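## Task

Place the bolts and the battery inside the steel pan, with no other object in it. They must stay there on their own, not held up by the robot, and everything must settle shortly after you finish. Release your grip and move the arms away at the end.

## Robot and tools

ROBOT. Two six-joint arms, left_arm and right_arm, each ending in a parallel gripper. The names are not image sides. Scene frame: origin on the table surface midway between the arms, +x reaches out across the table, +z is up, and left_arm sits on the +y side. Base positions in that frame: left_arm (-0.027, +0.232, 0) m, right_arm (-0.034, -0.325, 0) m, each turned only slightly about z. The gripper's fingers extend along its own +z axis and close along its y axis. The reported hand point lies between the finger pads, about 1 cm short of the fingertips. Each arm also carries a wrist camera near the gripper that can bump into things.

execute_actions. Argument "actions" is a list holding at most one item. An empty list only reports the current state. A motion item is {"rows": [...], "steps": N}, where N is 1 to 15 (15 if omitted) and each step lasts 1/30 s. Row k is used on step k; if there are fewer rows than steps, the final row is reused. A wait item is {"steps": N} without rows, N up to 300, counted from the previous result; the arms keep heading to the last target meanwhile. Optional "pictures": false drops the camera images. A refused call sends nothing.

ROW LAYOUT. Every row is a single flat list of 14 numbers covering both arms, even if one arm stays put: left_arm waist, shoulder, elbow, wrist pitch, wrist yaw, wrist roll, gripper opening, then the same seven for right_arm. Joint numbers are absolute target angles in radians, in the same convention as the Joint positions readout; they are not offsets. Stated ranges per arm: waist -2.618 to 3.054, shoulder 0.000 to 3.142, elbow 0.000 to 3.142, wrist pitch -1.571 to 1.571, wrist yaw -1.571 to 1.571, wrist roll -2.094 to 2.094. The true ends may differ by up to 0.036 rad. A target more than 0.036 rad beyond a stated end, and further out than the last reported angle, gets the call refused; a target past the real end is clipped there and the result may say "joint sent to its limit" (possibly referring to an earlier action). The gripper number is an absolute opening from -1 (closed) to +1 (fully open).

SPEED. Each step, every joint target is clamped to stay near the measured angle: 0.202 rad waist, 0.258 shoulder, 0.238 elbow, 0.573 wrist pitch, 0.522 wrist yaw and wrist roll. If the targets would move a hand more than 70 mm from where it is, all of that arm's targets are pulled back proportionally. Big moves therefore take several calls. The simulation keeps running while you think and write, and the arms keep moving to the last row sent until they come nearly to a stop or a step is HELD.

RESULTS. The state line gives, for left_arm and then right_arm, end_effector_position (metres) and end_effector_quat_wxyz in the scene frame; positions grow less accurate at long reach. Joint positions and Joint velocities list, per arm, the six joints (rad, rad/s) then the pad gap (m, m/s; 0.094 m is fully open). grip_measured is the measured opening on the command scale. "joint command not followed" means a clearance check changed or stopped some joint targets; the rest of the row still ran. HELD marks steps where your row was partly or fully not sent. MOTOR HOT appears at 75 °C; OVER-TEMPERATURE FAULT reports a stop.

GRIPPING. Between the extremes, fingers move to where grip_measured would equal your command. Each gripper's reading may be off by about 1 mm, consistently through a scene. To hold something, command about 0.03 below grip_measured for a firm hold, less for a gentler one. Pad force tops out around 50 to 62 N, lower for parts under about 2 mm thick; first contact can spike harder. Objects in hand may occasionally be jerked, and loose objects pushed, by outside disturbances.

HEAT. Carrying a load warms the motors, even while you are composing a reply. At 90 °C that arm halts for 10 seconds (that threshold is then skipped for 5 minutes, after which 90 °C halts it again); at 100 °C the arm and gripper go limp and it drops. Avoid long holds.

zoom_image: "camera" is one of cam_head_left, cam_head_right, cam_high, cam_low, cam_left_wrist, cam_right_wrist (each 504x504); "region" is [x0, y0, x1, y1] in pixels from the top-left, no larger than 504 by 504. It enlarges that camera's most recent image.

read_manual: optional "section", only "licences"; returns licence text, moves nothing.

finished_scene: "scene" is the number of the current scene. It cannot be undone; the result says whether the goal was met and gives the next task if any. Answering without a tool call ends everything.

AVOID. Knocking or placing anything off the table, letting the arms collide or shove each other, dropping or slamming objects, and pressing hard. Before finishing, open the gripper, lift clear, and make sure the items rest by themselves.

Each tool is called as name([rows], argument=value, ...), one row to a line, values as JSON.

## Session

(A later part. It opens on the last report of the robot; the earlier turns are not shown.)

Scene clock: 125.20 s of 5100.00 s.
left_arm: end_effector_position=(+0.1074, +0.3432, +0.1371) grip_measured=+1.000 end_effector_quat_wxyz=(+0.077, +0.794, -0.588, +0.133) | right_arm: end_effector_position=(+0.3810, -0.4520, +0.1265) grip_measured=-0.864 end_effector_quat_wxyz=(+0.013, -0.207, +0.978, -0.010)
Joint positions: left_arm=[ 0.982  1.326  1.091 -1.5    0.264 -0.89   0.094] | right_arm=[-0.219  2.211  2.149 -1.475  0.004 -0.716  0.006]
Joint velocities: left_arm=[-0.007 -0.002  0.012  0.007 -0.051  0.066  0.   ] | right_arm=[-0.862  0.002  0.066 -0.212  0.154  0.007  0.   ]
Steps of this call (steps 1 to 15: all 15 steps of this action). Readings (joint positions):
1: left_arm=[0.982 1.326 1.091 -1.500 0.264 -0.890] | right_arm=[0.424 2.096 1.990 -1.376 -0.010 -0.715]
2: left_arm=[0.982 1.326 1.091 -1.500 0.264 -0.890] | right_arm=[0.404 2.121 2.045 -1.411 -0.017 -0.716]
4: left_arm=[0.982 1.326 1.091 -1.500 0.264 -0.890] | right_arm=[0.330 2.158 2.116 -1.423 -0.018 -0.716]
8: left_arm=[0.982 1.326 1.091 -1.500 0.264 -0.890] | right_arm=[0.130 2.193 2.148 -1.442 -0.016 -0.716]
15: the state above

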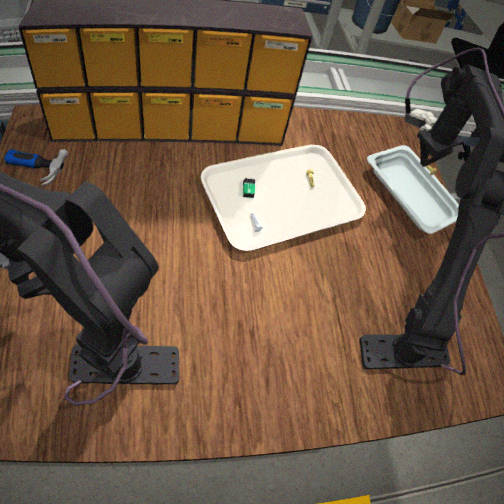

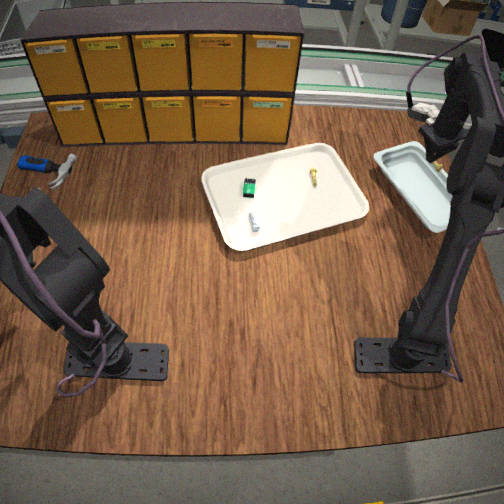

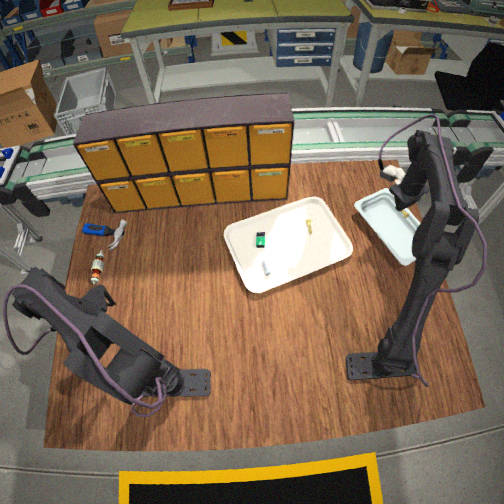

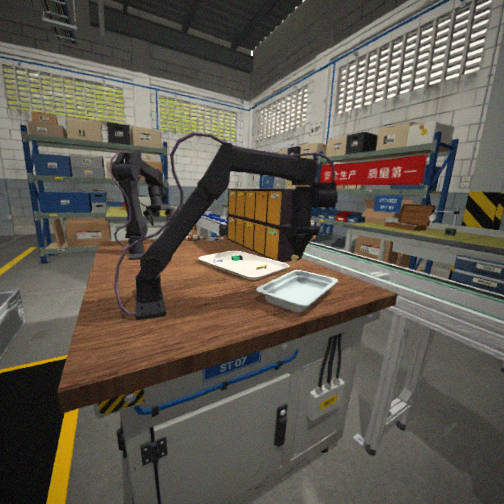

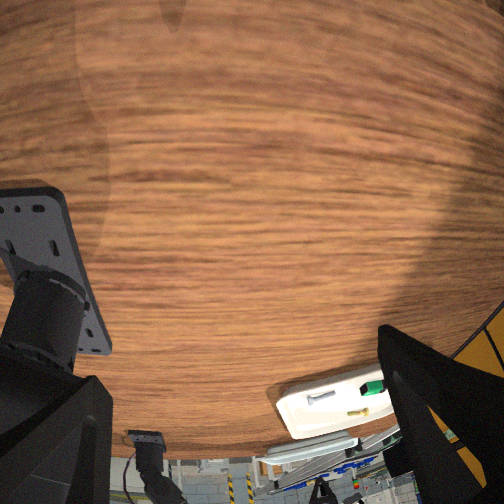

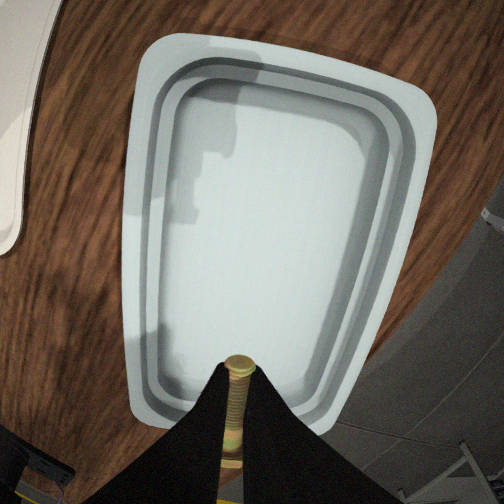

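execute_actions([
  {"rows":[[0.982,1.326,1.091,-1.5,0.264,-0.89,1,-0.13,2.23,2.09,-1.24,0,-0.72,-0.9]],"steps":10},
], pictures=false)

execute_actions([
  {"rows":[[0.982,1.326,1.091,-1.5,0.264,-0.89,1,-0.13,2.235,1.99,-1.13,0,-0.72,-0.9]],"steps":12},
])

Scene clock: 132.70 s of 5100.00 s.
left_arm: end_effector_position=(+0.1074, +0.3432, +0.1371) grip_measured=+1.000 end_effector_quat_wxyz=(+0.077, +0.794, -0.588, +0.133) | right_arm: end_effector_position=(+0.4270, -0.4214, +0.1029) grip_measured=-0.864 end_effector_quat_wxyz=(+0.064, -0.251, +0.965, -0.035)
Joint positions: left_arm=[ 0.982  1.326  1.091 -1.5    0.264 -0.89   0.094] | right_arm=[-0.127  2.24   2.092 -1.276  0.007 -0.716  0.006]
Joint velocities: left_arm=[ 0.002  0.007 -0.017  0.007 -0.022  0.022  0.   ] | right_arm=[ 0.002 -0.017  0.007  0.183  0.007  0.022 -0.001]
Steps of this call (steps 1 to 30: the robot went on to your last target; steps 31 to 90: nothing new was sent; then 4.17 s passed at rest; steps 91 to 100: all 10 steps of this action). Readings (joint positions):
91: left_arm=[0.982 1.326 1.091 -1.500 0.264 -0.890] | right_arm=[-0.181 2.211 2.145 -1.483 0.008 -0.716]
92: left_arm=[0.982 1.326 1.091 -1.500 0.264 -0.890] | right_arm=[-0.176 2.209 2.130 -1.439 0.008 -0.716]
94: left_arm=[0.982 1.326 1.091 -1.500 0.264 -0.890] | right_arm=[-0.158 2.219 2.109 -1.365 0.008 -0.716]
98: left_arm=[0.982 1.326 1.091 -1.500 0.264 -0.890] | right_arm=[-0.129 2.239 2.093 -1.292 0.007 -0.716]
100: the state above

Scene clock: 133.10 s of 5100.00 s.
left_arm: end_effector_position=(+0.1074, +0.3432, +0.1371) grip_measured=+1.000 end_effector_quat_wxyz=(+0.077, +0.794, -0.588, +0.133) | right_arm: end_effector_position=(+0.4339, -0.4228, +0.0754) grip_measured=-0.864 end_effector_quat_wxyz=(+0.072, -0.251, +0.965, -0.040)
Joint positions: left_arm=[ 0.982  1.326  1.091 -1.5    0.264 -0.89   0.094] | right_arm=[-0.127  2.247  1.99  -1.149  0.007 -0.716  0.006]
Joint velocities: left_arm=[ 0.012 -0.022 -0.012 -0.007 -0.022  0.051  0.   ] | right_arm=[-0.002  0.002 -0.002  0.022 -0.022  0.037 -0.001]
Steps of this call (steps 1 to 12: all 12 steps of this action). Readings (joint positions):
1: left_arm=[0.982 1.326 1.091 -1.500 0.264 -0.890] | right_arm=[-0.127 2.237 2.075 -1.253 0.007 -0.716]
2: left_arm=[0.982 1.326 1.091 -1.500 0.264 -0.890] | right_arm=[-0.127 2.230 2.051 -1.223 0.007 -0.716]
4: left_arm=[0.982 1.326 1.091 -1.500 0.264 -0.890] | right_arm=[-0.127 2.232 2.015 -1.192 0.007 -0.716]
8: left_arm=[0.982 1.326 1.091 -1.500 0.264 -0.890] | right_arm=[-0.127 2.246 1.990 -1.166 0.007 -0.716]
12: the state above

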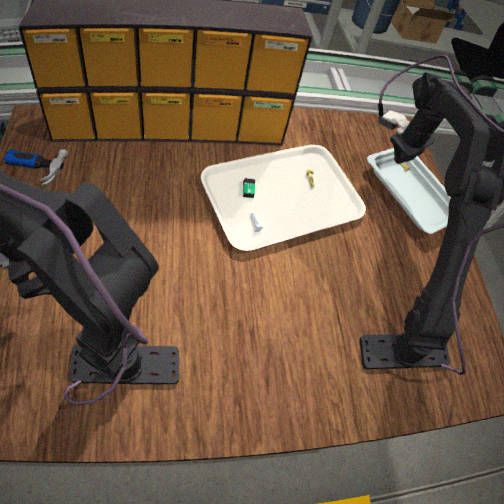

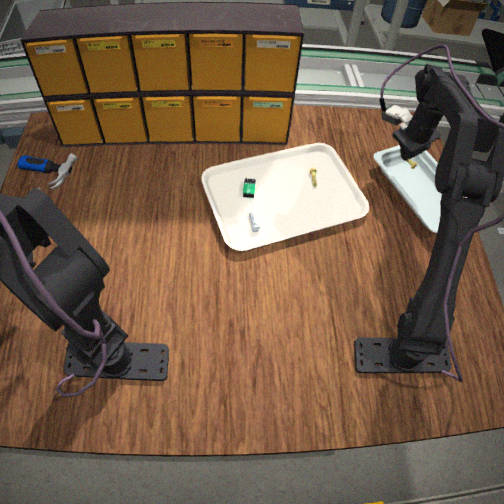

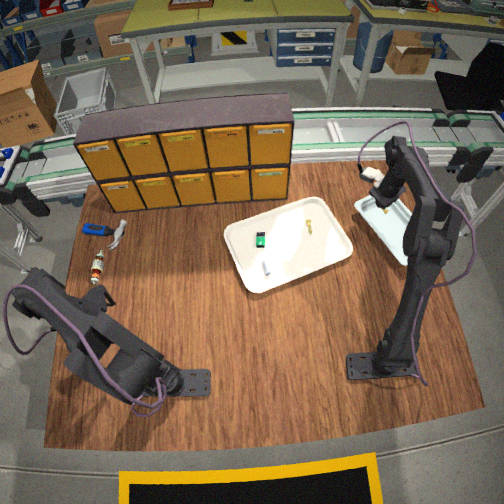

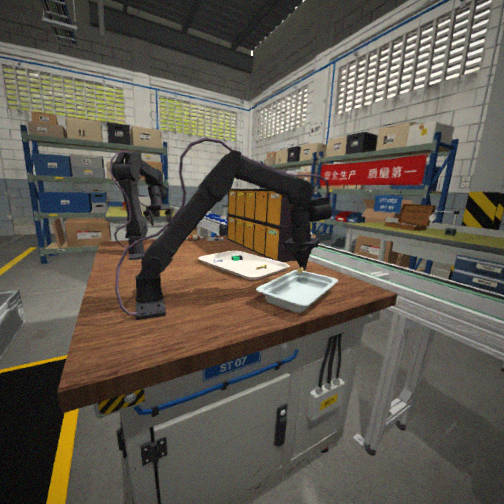

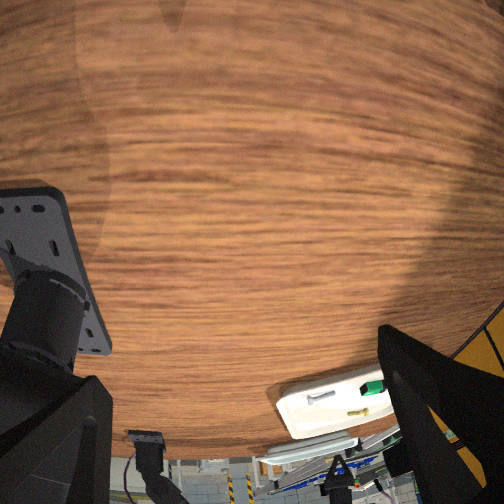

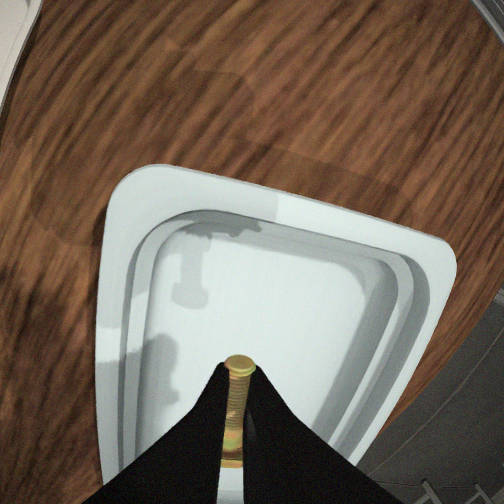

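execute_actions([
  {"rows":[[0.982,1.326,1.091,-1.5,0.264,-0.89,1,-0.16,2.215,1.85,-1.06,0,-0.72,-0.9]],"steps":13},
], pictures=false)

execute_actions([
  {"rows":[[0.982,1.326,1.091,-1.5,0.264,-0.89,1,-0.16,2.215,1.85,-1.06,0,-0.72,-0.4]],"steps":6},
])

Scene clock: 139.27 s of 5100.00 s.
left_arm: end_effector_position=(+0.1074, +0.3432, +0.1371) grip_measured=+1.000 end_effector_quat_wxyz=(+0.077, +0.794, -0.588, +0.133) | right_arm: end_effector_position=(+0.4125, -0.4323, +0.0446) grip_measured=-0.864 end_effector_quat_wxyz=(+0.049, -0.237, +0.970, -0.029)
Joint positions: left_arm=[ 0.982  1.326  1.091 -1.5    0.264 -0.89   0.094] | right_arm=[-0.157  2.23   1.847 -1.075  0.006 -0.716  0.006]
Joint velocities: left_arm=[-0.012 -0.012 -0.002  0.051 -0.037 -0.022  0.   ] | right_arm=[ 0.007 -0.002  0.012 -0.051 -0.11   0.037 -0.   ]
Steps of this call (steps 1 to 30: the robot went on to your last target; steps 31 to 90: nothing new was sent; then 2.73 s passed at rest; steps 91 to 103: all 13 steps of this action). Readings (joint positions):
91: left_arm=[0.982 1.326 1.091 -1.500 0.264 -0.890] | right_arm=[-0.128 2.240 1.967 -1.118 0.006 -0.716]
92: left_arm=[0.982 1.326 1.091 -1.500 0.264 -0.890] | right_arm=[-0.131 2.227 1.929 -1.096 0.006 -0.716]
94: left_arm=[0.982 1.326 1.091 -1.500 0.264 -0.890] | right_arm=[-0.140 2.222 1.880 -1.091 0.006 -0.716]
98: left_arm=[0.982 1.326 1.091 -1.500 0.264 -0.890] | right_arm=[-0.156 2.230 1.847 -1.089 0.006 -0.716]
103: the state above

Scene clock: 139.47 s of 5100.00 s.
left_arm: end_effector_position=(+0.1074, +0.3432, +0.1371) grip_measured=+1.000 end_effector_quat_wxyz=(+0.077, +0.794, -0.588, +0.133) | right_arm: end_effector_position=(+0.4138, -0.4326, +0.0447) grip_measured=-0.403 end_effector_quat_wxyz=(+0.051, -0.237, +0.970, -0.030)
Joint positions: left_arm=[ 0.982  1.326  1.091 -1.5    0.264 -0.89   0.094] | right_arm=[-0.157  2.23   1.847 -1.07   0.006 -0.716  0.028]
Joint velocities: left_arm=[-0.002  0.002  0.012  0.007  0.007 -0.037  0.   ] | right_arm=[-0.002  0.007  0.007  0.051 -0.007 -0.051  0.   ]
Steps of this call (steps 1 to 6: all 6 steps of this action). Readings (joint positions):
1: left_arm=[0.982 1.326 1.091 -1.500 0.264 -0.890] | right_arm=[-0.157 2.230 1.847 -1.074 0.006 -0.716]
2: left_arm=[0.982 1.326 1.091 -1.500 0.264 -0.890] | right_arm=[-0.157 2.230 1.847 -1.072 0.006 -0.716]
4: left_arm=[0.982 1.326 1.091 -1.500 0.264 -0.890] | right_arm=[-0.157 2.230 1.847 -1.070 0.006 -0.716]
6: the state above

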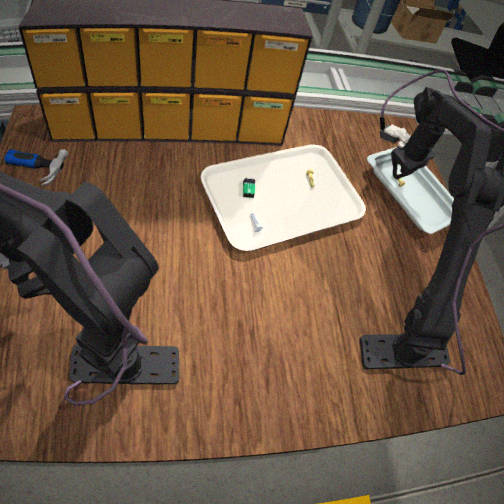

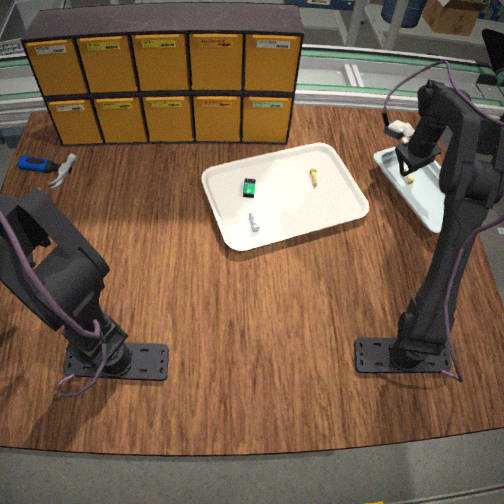

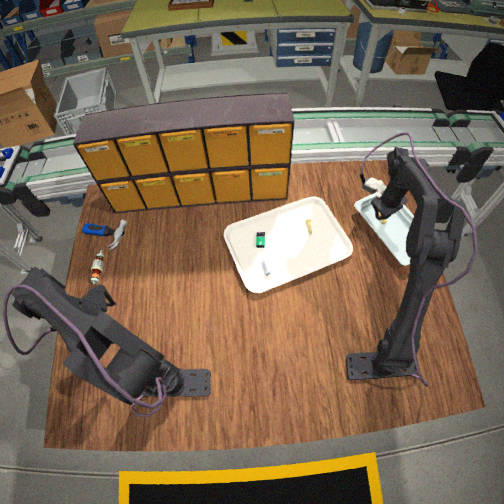

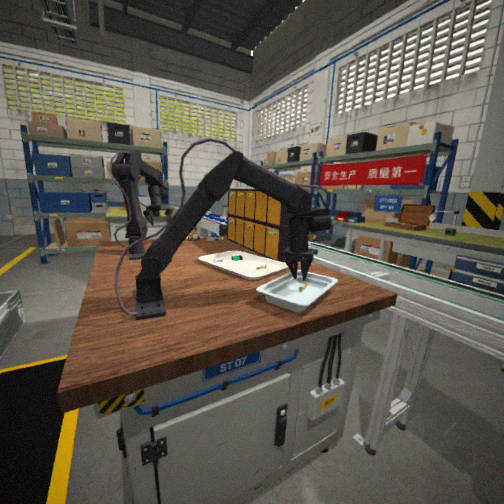

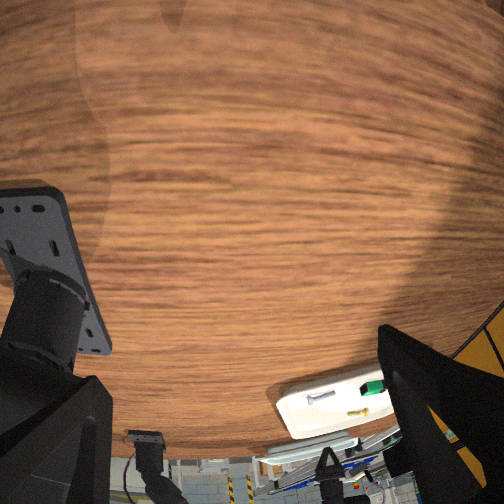

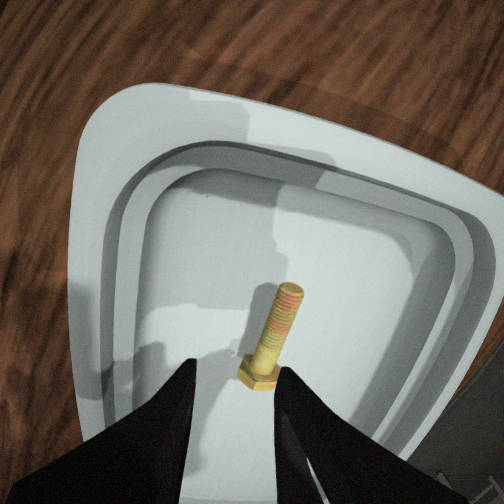

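execute_actions([
  {"rows":[[0.982,1.326,1.091,-1.5,0.264,-0.89,1,-0.16,2.21,2.09,-1.24,0,-0.3,0]],"steps":9},
], pictures=false)

execute_actions([
  {"rows":[[0.982,1.326,1.091,-1.5,0.264,-0.89,1,0.33,2.21,2.09,-1.24,0,0.44,0]]},
], pictures=false)

execute_actions([
  {"rows":[[0.982,1.326,1.091,-1.5,0.264,-0.89,1,0.33,2.215,1.86,-1.04,0,0.44,0]]},
])

Scene clock: 150.20 s of 5100.00 s.
left_arm: end_effector_position=(+0.1074, +0.3432, +0.1371) grip_measured=+1.000 end_effector_quat_wxyz=(+0.077, +0.794, -0.588, +0.133) | right_arm: end_effector_position=(+0.4423, -0.4395, +0.1217) grip_measured=-0.003 end_effector_quat_wxyz=(+0.122, -0.063, +0.990, -0.041)
Joint positions: left_arm=[ 0.982  1.326  1.091 -1.5    0.264 -0.89   0.094] | right_arm=[-0.157  2.203  2.083 -1.192  0.006 -0.365  0.047]
Joint velocities: left_arm=[ 0.017 -0.017  0.007  0.037 -0.007 -0.037  0.   ] | right_arm=[ 0.002 -0.095  0.056 -0.212 -0.007  0.403 -0.001]
Steps of this call (steps 1 to 15: the robot went on to your last target; steps 16 to 190: nothing new was sent; then 4.10 s passed at rest; steps 191 to 199: all 9 steps of this action). Readings (joint positions):
191: left_arm=[0.982 1.326 1.091 -1.500 0.264 -0.890] | right_arm=[-0.157 2.237 1.882 -1.105 0.006 -0.659]
192: left_arm=[0.982 1.326 1.091 -1.500 0.264 -0.890] | right_arm=[-0.157 2.254 1.941 -1.147 0.006 -0.588]
194: left_arm=[0.982 1.326 1.091 -1.500 0.264 -0.890] | right_arm=[-0.157 2.254 2.026 -1.167 0.006 -0.486]
198: left_arm=[0.982 1.326 1.091 -1.500 0.264 -0.890] | right_arm=[-0.157 2.209 2.081 -1.186 0.006 -0.379]
199: the state above

Scene clock: 150.70 s of 5100.00 s.
left_arm: end_effector_position=(+0.1074, +0.3432, +0.1371) grip_measured=+1.000 end_effector_quat_wxyz=(+0.077, +0.794, -0.588, +0.133) | right_arm: end_effector_position=(+0.4277, -0.1772, +0.1160) grip_measured=-0.002 end_effector_quat_wxyz=(+0.106, +0.030, +0.993, +0.041)
Joint positions: left_arm=[ 0.982  1.326  1.091 -1.5    0.264 -0.89   0.094] | right_arm=[ 0.384  2.213  2.083 -1.214 -0.009  0.366  0.047]
Joint velocities: left_arm=[ 0.022  0.012  0.002  0.022 -0.007  0.022  0.   ] | right_arm=[ 0.281 -0.002  0.007 -0.11  -0.154  0.374  0.   ]
Steps of this call (steps 1 to 15: all 15 steps of this action). Readings (joint positions):
1: left_arm=[0.982 1.326 1.091 -1.500 0.264 -0.890] | right_arm=[-0.147 2.201 2.083 -1.196 0.010 -0.307]
2: left_arm=[0.982 1.326 1.091 -1.500 0.264 -0.890] | right_arm=[-0.131 2.201 2.083 -1.199 0.016 -0.234]
4: left_arm=[0.982 1.326 1.091 -1.500 0.264 -0.890] | right_arm=[-0.067 2.206 2.083 -1.204 0.017 -0.090]
8: left_arm=[0.982 1.326 1.091 -1.500 0.264 -0.890] | right_arm=[0.113 2.211 2.083 -1.205 0.017 0.150]
15: the state above

Scene clock: 151.20 s of 5100.00 s.
left_arm: end_effector_position=(+0.1074, +0.3432, +0.1371) grip_measured=+1.000 end_effector_quat_wxyz=(+0.077, +0.794, -0.588, +0.133) | right_arm: end_effector_position=(+0.4160, -0.2099, +0.0432) grip_measured=-0.002 end_effector_quat_wxyz=(+0.059, +0.093, +0.994, +0.024)
Joint positions: left_arm=[ 0.982  1.326  1.091 -1.5    0.264 -0.89   0.094] | right_arm=[ 0.324  2.237  1.851 -1.057 -0.007  0.432  0.047]
Joint velocities: left_arm=[-0.012 -0.017  0.017 -0.11  -0.007 -0.022  0.   ] | right_arm=[-0.012 -0.007 -0.017  0.066  0.051  0.037  0.001]
Steps of this call (steps 1 to 15: all 15 steps of this action). Readings (joint positions):
1: left_arm=[0.982 1.326 1.091 -1.500 0.264 -0.890] | right_arm=[0.388 2.204 2.046 -1.180 -0.012 0.379]
2: left_arm=[0.982 1.326 1.091 -1.500 0.264 -0.890] | right_arm=[0.386 2.187 1.987 -1.137 -0.012 0.390]
4: left_arm=[0.982 1.326 1.091 -1.500 0.264 -0.890] | right_arm=[0.367 2.192 1.908 -1.108 -0.012 0.406]
8: left_arm=[0.982 1.326 1.091 -1.500 0.264 -0.890] | right_arm=[0.329 2.238 1.854 -1.085 -0.008 0.423]
15: the state above

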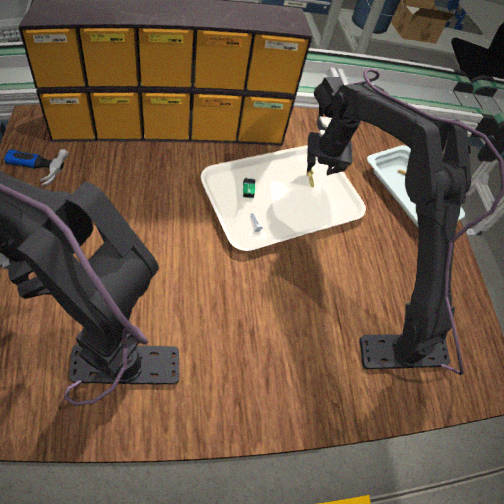

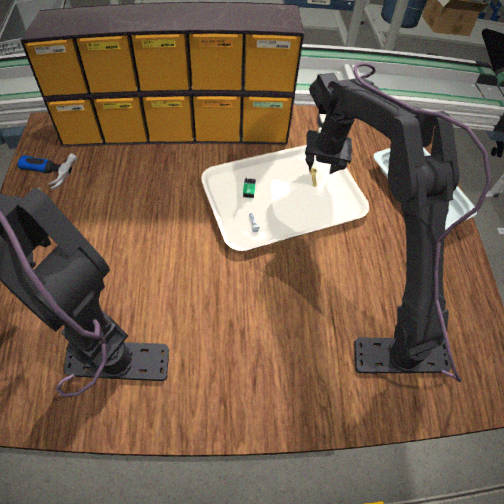

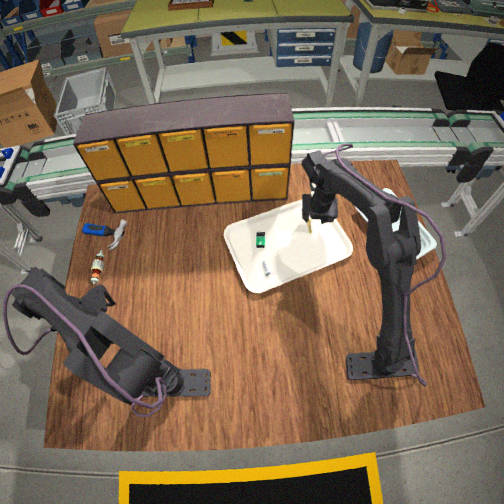

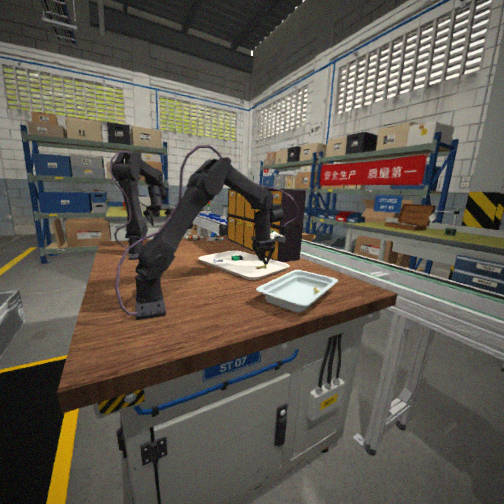

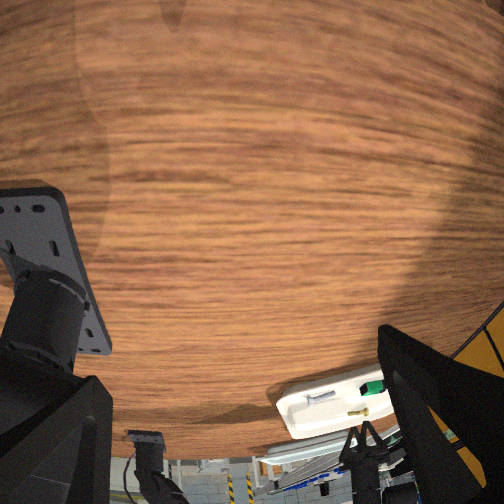

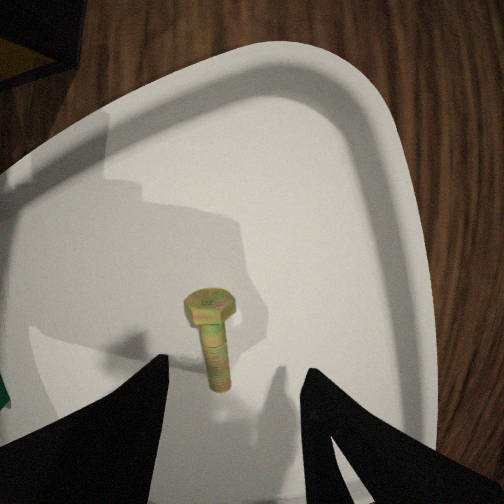

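execute_actions([
  {"rows":[[0.982,1.326,1.091,-1.5,0.264,-0.89,1,0.356,2.23,1.87,-1.04,0,0.36,0]],"steps":8},
], pictures=false)

execute_actions([
  {"rows":[[0.982,1.326,1.091,-1.5,0.264,-0.89,1,0.356,2.278,1.828,-0.95,0,0.36,0]],"steps":14},
])

Scene clock: 160.90 s of 5100.00 s.
left_arm: end_effector_position=(+0.1074, +0.3432, +0.1371) grip_measured=+1.000 end_effector_quat_wxyz=(+0.077, +0.794, -0.588, +0.133) | right_arm: end_effector_position=(+0.4148, -0.1976, +0.0434) grip_measured=-0.002 end_effector_quat_wxyz=(+0.064, +0.053, +0.996, +0.025)
Joint positions: left_arm=[ 0.982  1.326  1.091 -1.5    0.264 -0.89   0.094] | right_arm=[ 0.351  2.237  1.851 -1.049 -0.006  0.378  0.047]
Joint velocities: left_arm=[ 0.002 -0.012 -0.002 -0.022  0.007 -0.066  0.   ] | right_arm=[ 0.056  0.002 -0.002  0.007 -0.037 -0.183 -0.001]
Steps of this call (steps 1 to 15: the robot went on to your last target; steps 16 to 90: nothing new was sent; then 6.43 s passed at rest; steps 91 to 98: all 8 steps of this action). Readings (joint positions):
91: left_arm=[0.982 1.326 1.091 -1.500 0.264 -0.890] | right_arm=[0.326 2.237 1.851 -1.049 -0.006 0.425]
92: left_arm=[0.982 1.326 1.091 -1.500 0.264 -0.890] | right_arm=[0.328 2.237 1.851 -1.049 -0.006 0.413]
94: left_arm=[0.982 1.326 1.091 -1.500 0.264 -0.890] | right_arm=[0.337 2.237 1.851 -1.049 -0.006 0.396]
98: the state above

Scene clock: 161.37 s of 5100.00 s.
left_arm: end_effector_position=(+0.1074, +0.3432, +0.1371) grip_measured=+1.000 end_effector_quat_wxyz=(+0.077, +0.794, -0.588, +0.133) | right_arm: end_effector_position=(+0.4253, -0.1939, +0.0200) grip_measured=-0.002 end_effector_quat_wxyz=(+0.073, +0.046, +0.996, +0.027)
Joint positions: left_arm=[ 0.982  1.326  1.091 -1.5    0.264 -0.89   0.094] | right_arm=[ 0.353  2.283  1.831 -0.963 -0.006  0.367  0.047]
Joint velocities: left_arm=[ 0.002 -0.022 -0.002 -0.066  0.037 -0.007  0.   ] | right_arm=[ 0.007  0.002 -0.012  0.022  0.022 -0.007  0.   ]
Steps of this call (steps 1 to 14: all 14 steps of this action). Readings (joint positions):
1: left_arm=[0.982 1.326 1.091 -1.500 0.264 -0.890] | right_arm=[0.352 2.239 1.849 -1.041 -0.006 0.376]
2: left_arm=[0.982 1.326 1.091 -1.500 0.264 -0.890] | right_arm=[0.353 2.243 1.848 -1.024 -0.006 0.374]
4: left_arm=[0.982 1.326 1.091 -1.500 0.264 -0.890] | right_arm=[0.353 2.257 1.845 -0.996 -0.006 0.371]
8: left_arm=[0.982 1.326 1.091 -1.500 0.264 -0.890] | right_arm=[0.353 2.280 1.834 -0.974 -0.006 0.368]
14: the state above

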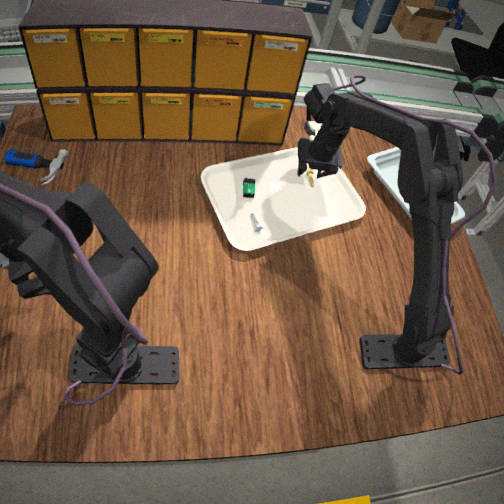

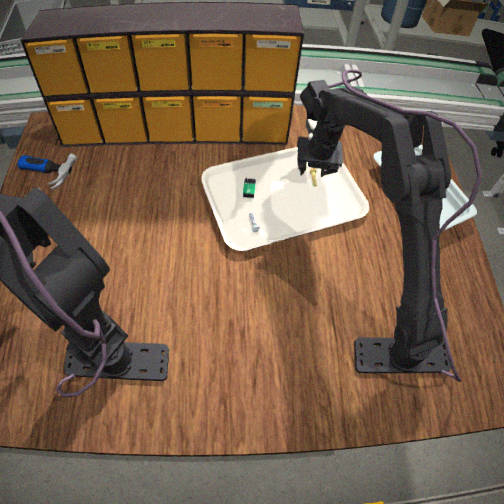

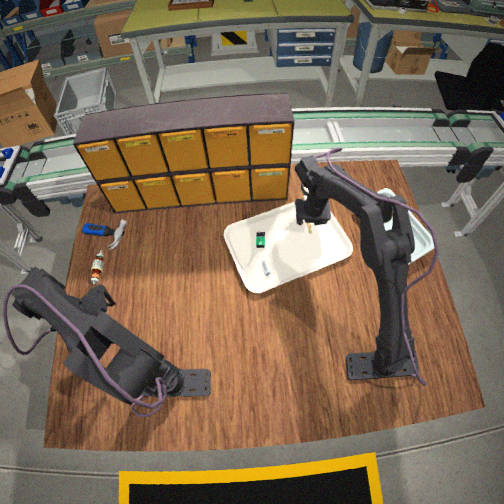

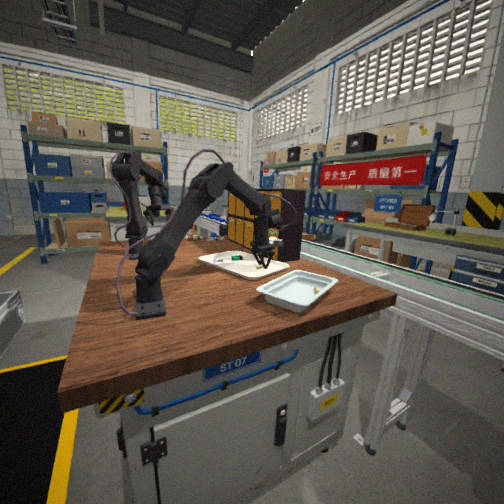

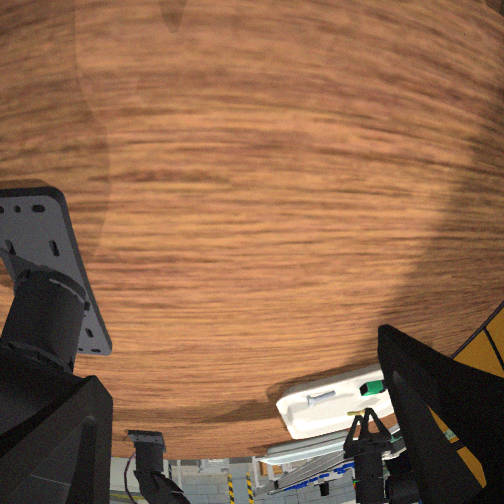

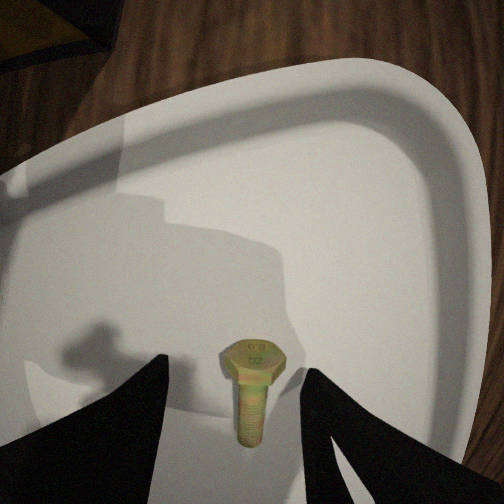

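execute_actions([
  {"rows":[[0.982,1.326,1.091,-1.5,0.264,-0.89,1,0.342,2.245,1.79,-0.95,0,0.36,0]],"steps":8},
], pictures=false)

execute_actions([
  {"rows":[[0.982,1.326,1.091,-1.5,0.264,-0.89,1,0.342,2.25,1.75,-0.9,0,0.36,-0.3]],"steps":10},
])

Scene clock: 169.80 s of 5100.00 s.
left_arm: end_effector_position=(+0.1074, +0.3432, +0.1371) grip_measured=+1.000 end_effector_quat_wxyz=(+0.077, +0.794, -0.588, +0.133) | right_arm: end_effector_position=(+0.4194, -0.1955, +0.0168) grip_measured=-0.002 end_effector_quat_wxyz=(+0.068, +0.046, +0.996, +0.026)
Joint positions: left_arm=[ 0.982  1.326  1.091 -1.5    0.264 -0.89   0.094] | right_arm=[ 0.353  2.27   1.798 -0.952 -0.006  0.366  0.047]
Joint velocities: left_arm=[-0.007  0.002 -0.007  0.066 -0.066  0.022  0.   ] | right_arm=[ 0.012  0.007 -0.002  0.022 -0.066 -0.022  0.   ]
Steps of this call (steps 1 to 15: the robot went on to your last target; steps 16 to 90: nothing new was sent; then 5.17 s passed at rest; steps 91 to 98: all 8 steps of this action). Readings (joint positions):
91: left_arm=[0.982 1.326 1.091 -1.500 0.264 -0.890] | right_arm=[0.353 2.281 1.826 -0.955 -0.006 0.366]
92: left_arm=[0.982 1.326 1.091 -1.500 0.264 -0.890] | right_arm=[0.353 2.276 1.816 -0.952 -0.006 0.366]
94: left_arm=[0.982 1.326 1.091 -1.500 0.264 -0.890] | right_arm=[0.353 2.271 1.803 -0.952 -0.006 0.366]
98: the state above

Scene clock: 170.13 s of 5100.00 s.
left_arm: end_effector_position=(+0.1074, +0.3432, +0.1371) grip_measured=+1.000 end_effector_quat_wxyz=(+0.077, +0.794, -0.588, +0.133) | right_arm: end_effector_position=(+0.4199, -0.1966, +0.0145) grip_measured=-0.298 end_effector_quat_wxyz=(+0.076, +0.047, +0.996, +0.026)
Joint positions: left_arm=[ 0.982  1.326  1.091 -1.5    0.264 -0.89   0.094] | right_arm=[ 0.352  2.259  1.768 -0.919 -0.002  0.366  0.033]
Joint velocities: left_arm=[ 0.002 -0.002 -0.022 -0.037 -0.081 -0.081  0.   ] | right_arm=[-0.017  0.007 -0.007 -0.051 -0.081 -0.007  0.001]
Steps of this call (steps 1 to 10: all 10 steps of this action). Readings (joint positions):
1: left_arm=[0.982 1.326 1.091 -1.500 0.264 -0.890] | right_arm=[0.353 2.269 1.791 -0.944 -0.006 0.366]
2: left_arm=[0.982 1.326 1.091 -1.500 0.264 -0.890] | right_arm=[0.353 2.266 1.781 -0.933 -0.006 0.366]
4: left_arm=[0.982 1.326 1.091 -1.500 0.264 -0.890] | right_arm=[0.352 2.261 1.772 -0.925 -0.002 0.366]
8: left_arm=[0.982 1.326 1.091 -1.500 0.264 -0.890] | right_arm=[0.352 2.259 1.768 -0.919 -0.002 0.366]
10: the state above

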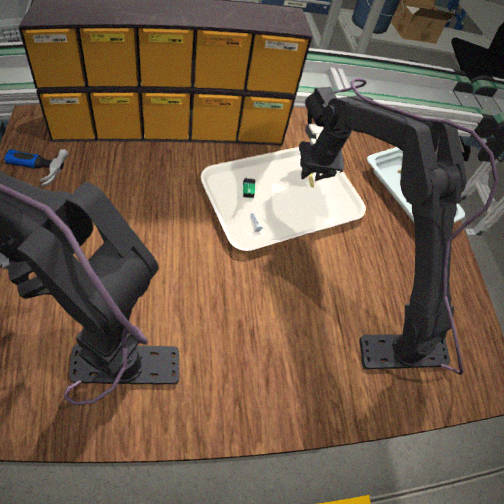

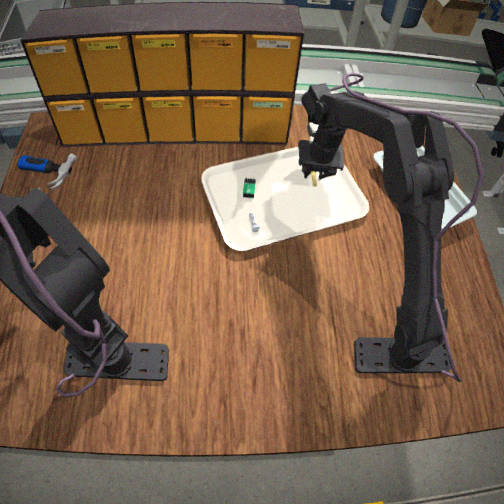

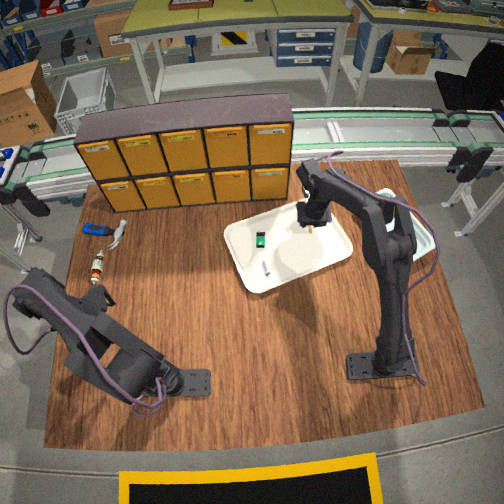

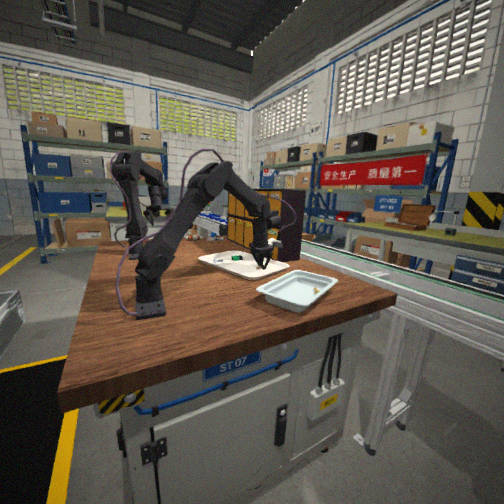

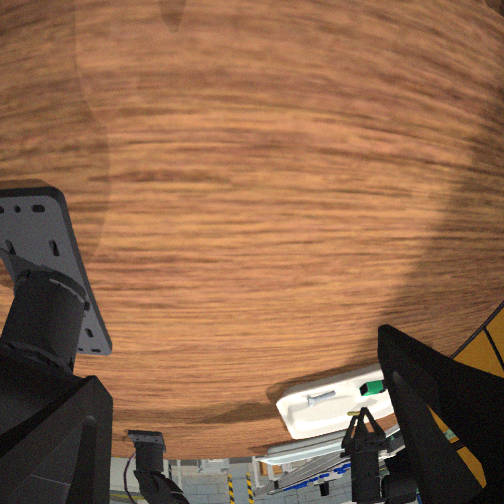

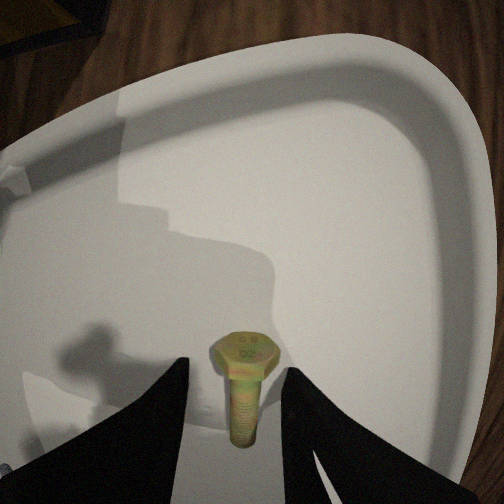

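execute_actions([
  {"rows":[[0.982,1.326,1.091,-1.5,0.264,-0.89,1,0.342,2.25,1.725,-0.885,0,0.36,-0.3]],"steps":8},
], pictures=false)

execute_actions([
  {"rows":[[0.982,1.326,1.091,-1.5,0.264,-0.89,1,0.342,2.25,1.725,-0.885,0,0.36,-0.9]],"steps":9},
])

Scene clock: 175.07 s of 5100.00 s.
left_arm: end_effector_position=(+0.1074, +0.3432, +0.1371) grip_measured=+1.000 end_effector_quat_wxyz=(+0.077, +0.794, -0.588, +0.133) | right_arm: end_effector_position=(+0.4196, -0.1967, +0.0139) grip_measured=-0.298 end_effector_quat_wxyz=(+0.080, +0.047, +0.995, +0.028)
Joint positions: left_arm=[ 0.982  1.326  1.091 -1.5    0.264 -0.89   0.094] | right_arm=[ 0.352  2.25   1.748 -0.899 -0.002  0.366  0.033]
Joint velocities: left_arm=[-0.002 -0.007 -0.012  0.125 -0.007 -0.022  0.   ] | right_arm=[ 0.002  0.002 -0.012  0.051  0.007  0.022  0.   ]
Steps of this call (steps 1 to 15: the robot went on to your last target; steps 16 to 90: nothing new was sent; then 1.67 s passed at rest; steps 91 to 98: all 8 steps of this action). Readings (joint positions):
91: left_arm=[0.982 1.326 1.091 -1.500 0.264 -0.890] | right_arm=[0.352 2.258 1.763 -0.915 -0.002 0.366]
92: left_arm=[0.982 1.326 1.091 -1.500 0.264 -0.890] | right_arm=[0.352 2.255 1.757 -0.909 -0.002 0.366]
94: left_arm=[0.982 1.326 1.091 -1.500 0.264 -0.890] | right_arm=[0.352 2.251 1.750 -0.902 -0.002 0.366]
98: the state above

Scene clock: 175.37 s of 5100.00 s.
left_arm: end_effector_position=(+0.1074, +0.3432, +0.1371) grip_measured=+1.000 end_effector_quat_wxyz=(+0.077, +0.794, -0.588, +0.133) | right_arm: end_effector_position=(+0.4202, -0.1994, +0.0133) grip_measured=-0.857 end_effector_quat_wxyz=(+0.081, +0.048, +0.995, +0.025)
Joint positions: left_arm=[ 0.982  1.326  1.091 -1.5    0.264 -0.89   0.094] | right_arm=[ 0.348  2.25   1.746 -0.897  0.003  0.365  0.007]
Joint velocities: left_arm=[-0.007 -0.012 -0.002 -0.037 -0.051  0.037  0.   ] | right_arm=[-0.002  0.002 -0.007  0.037  0.007 -0.037  0.001]
Steps of this call (steps 1 to 9: all 9 steps of this action). Readings (joint positions):
1: left_arm=[0.982 1.326 1.091 -1.500 0.264 -0.890] | right_arm=[0.352 2.250 1.748 -0.899 0.001 0.365]
2: left_arm=[0.982 1.326 1.091 -1.500 0.264 -0.890] | right_arm=[0.351 2.250 1.748 -0.899 0.003 0.365]
4: left_arm=[0.982 1.326 1.091 -1.500 0.264 -0.890] | right_arm=[0.348 2.250 1.746 -0.897 0.004 0.365]
8: left_arm=[0.982 1.326 1.091 -1.500 0.264 -0.890] | right_arm=[0.348 2.250 1.746 -0.897 0.003 0.365]
9: the state above

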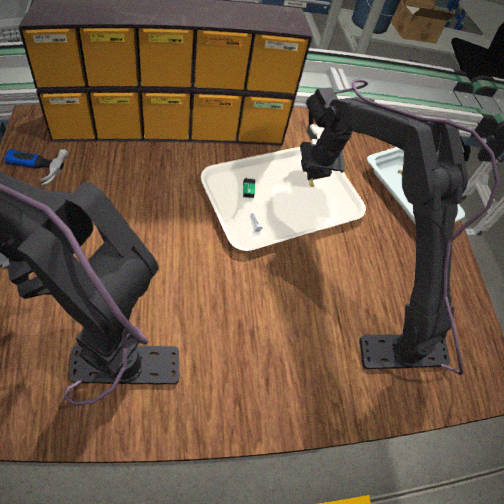

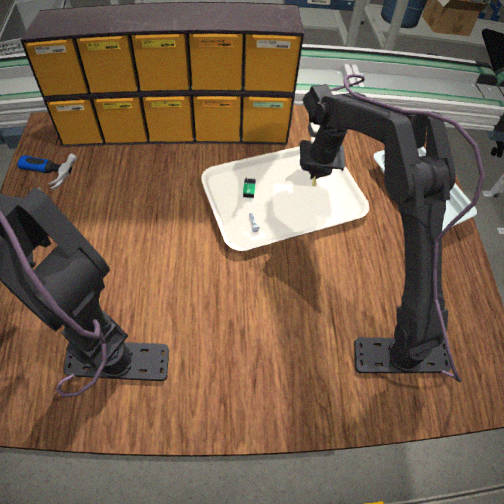

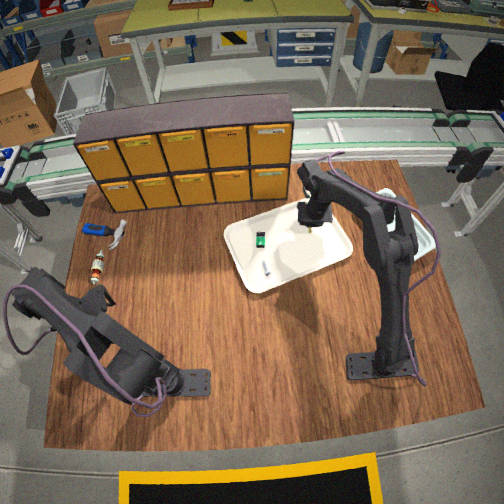

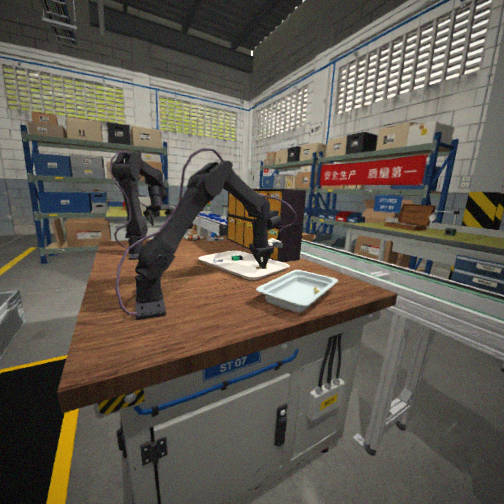

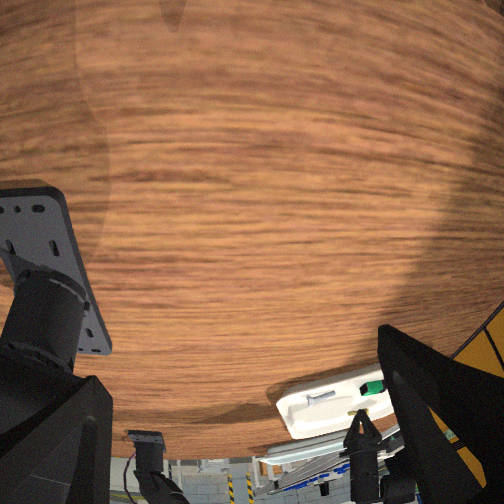

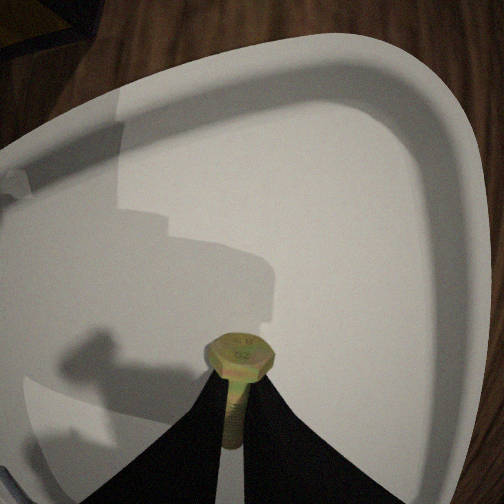

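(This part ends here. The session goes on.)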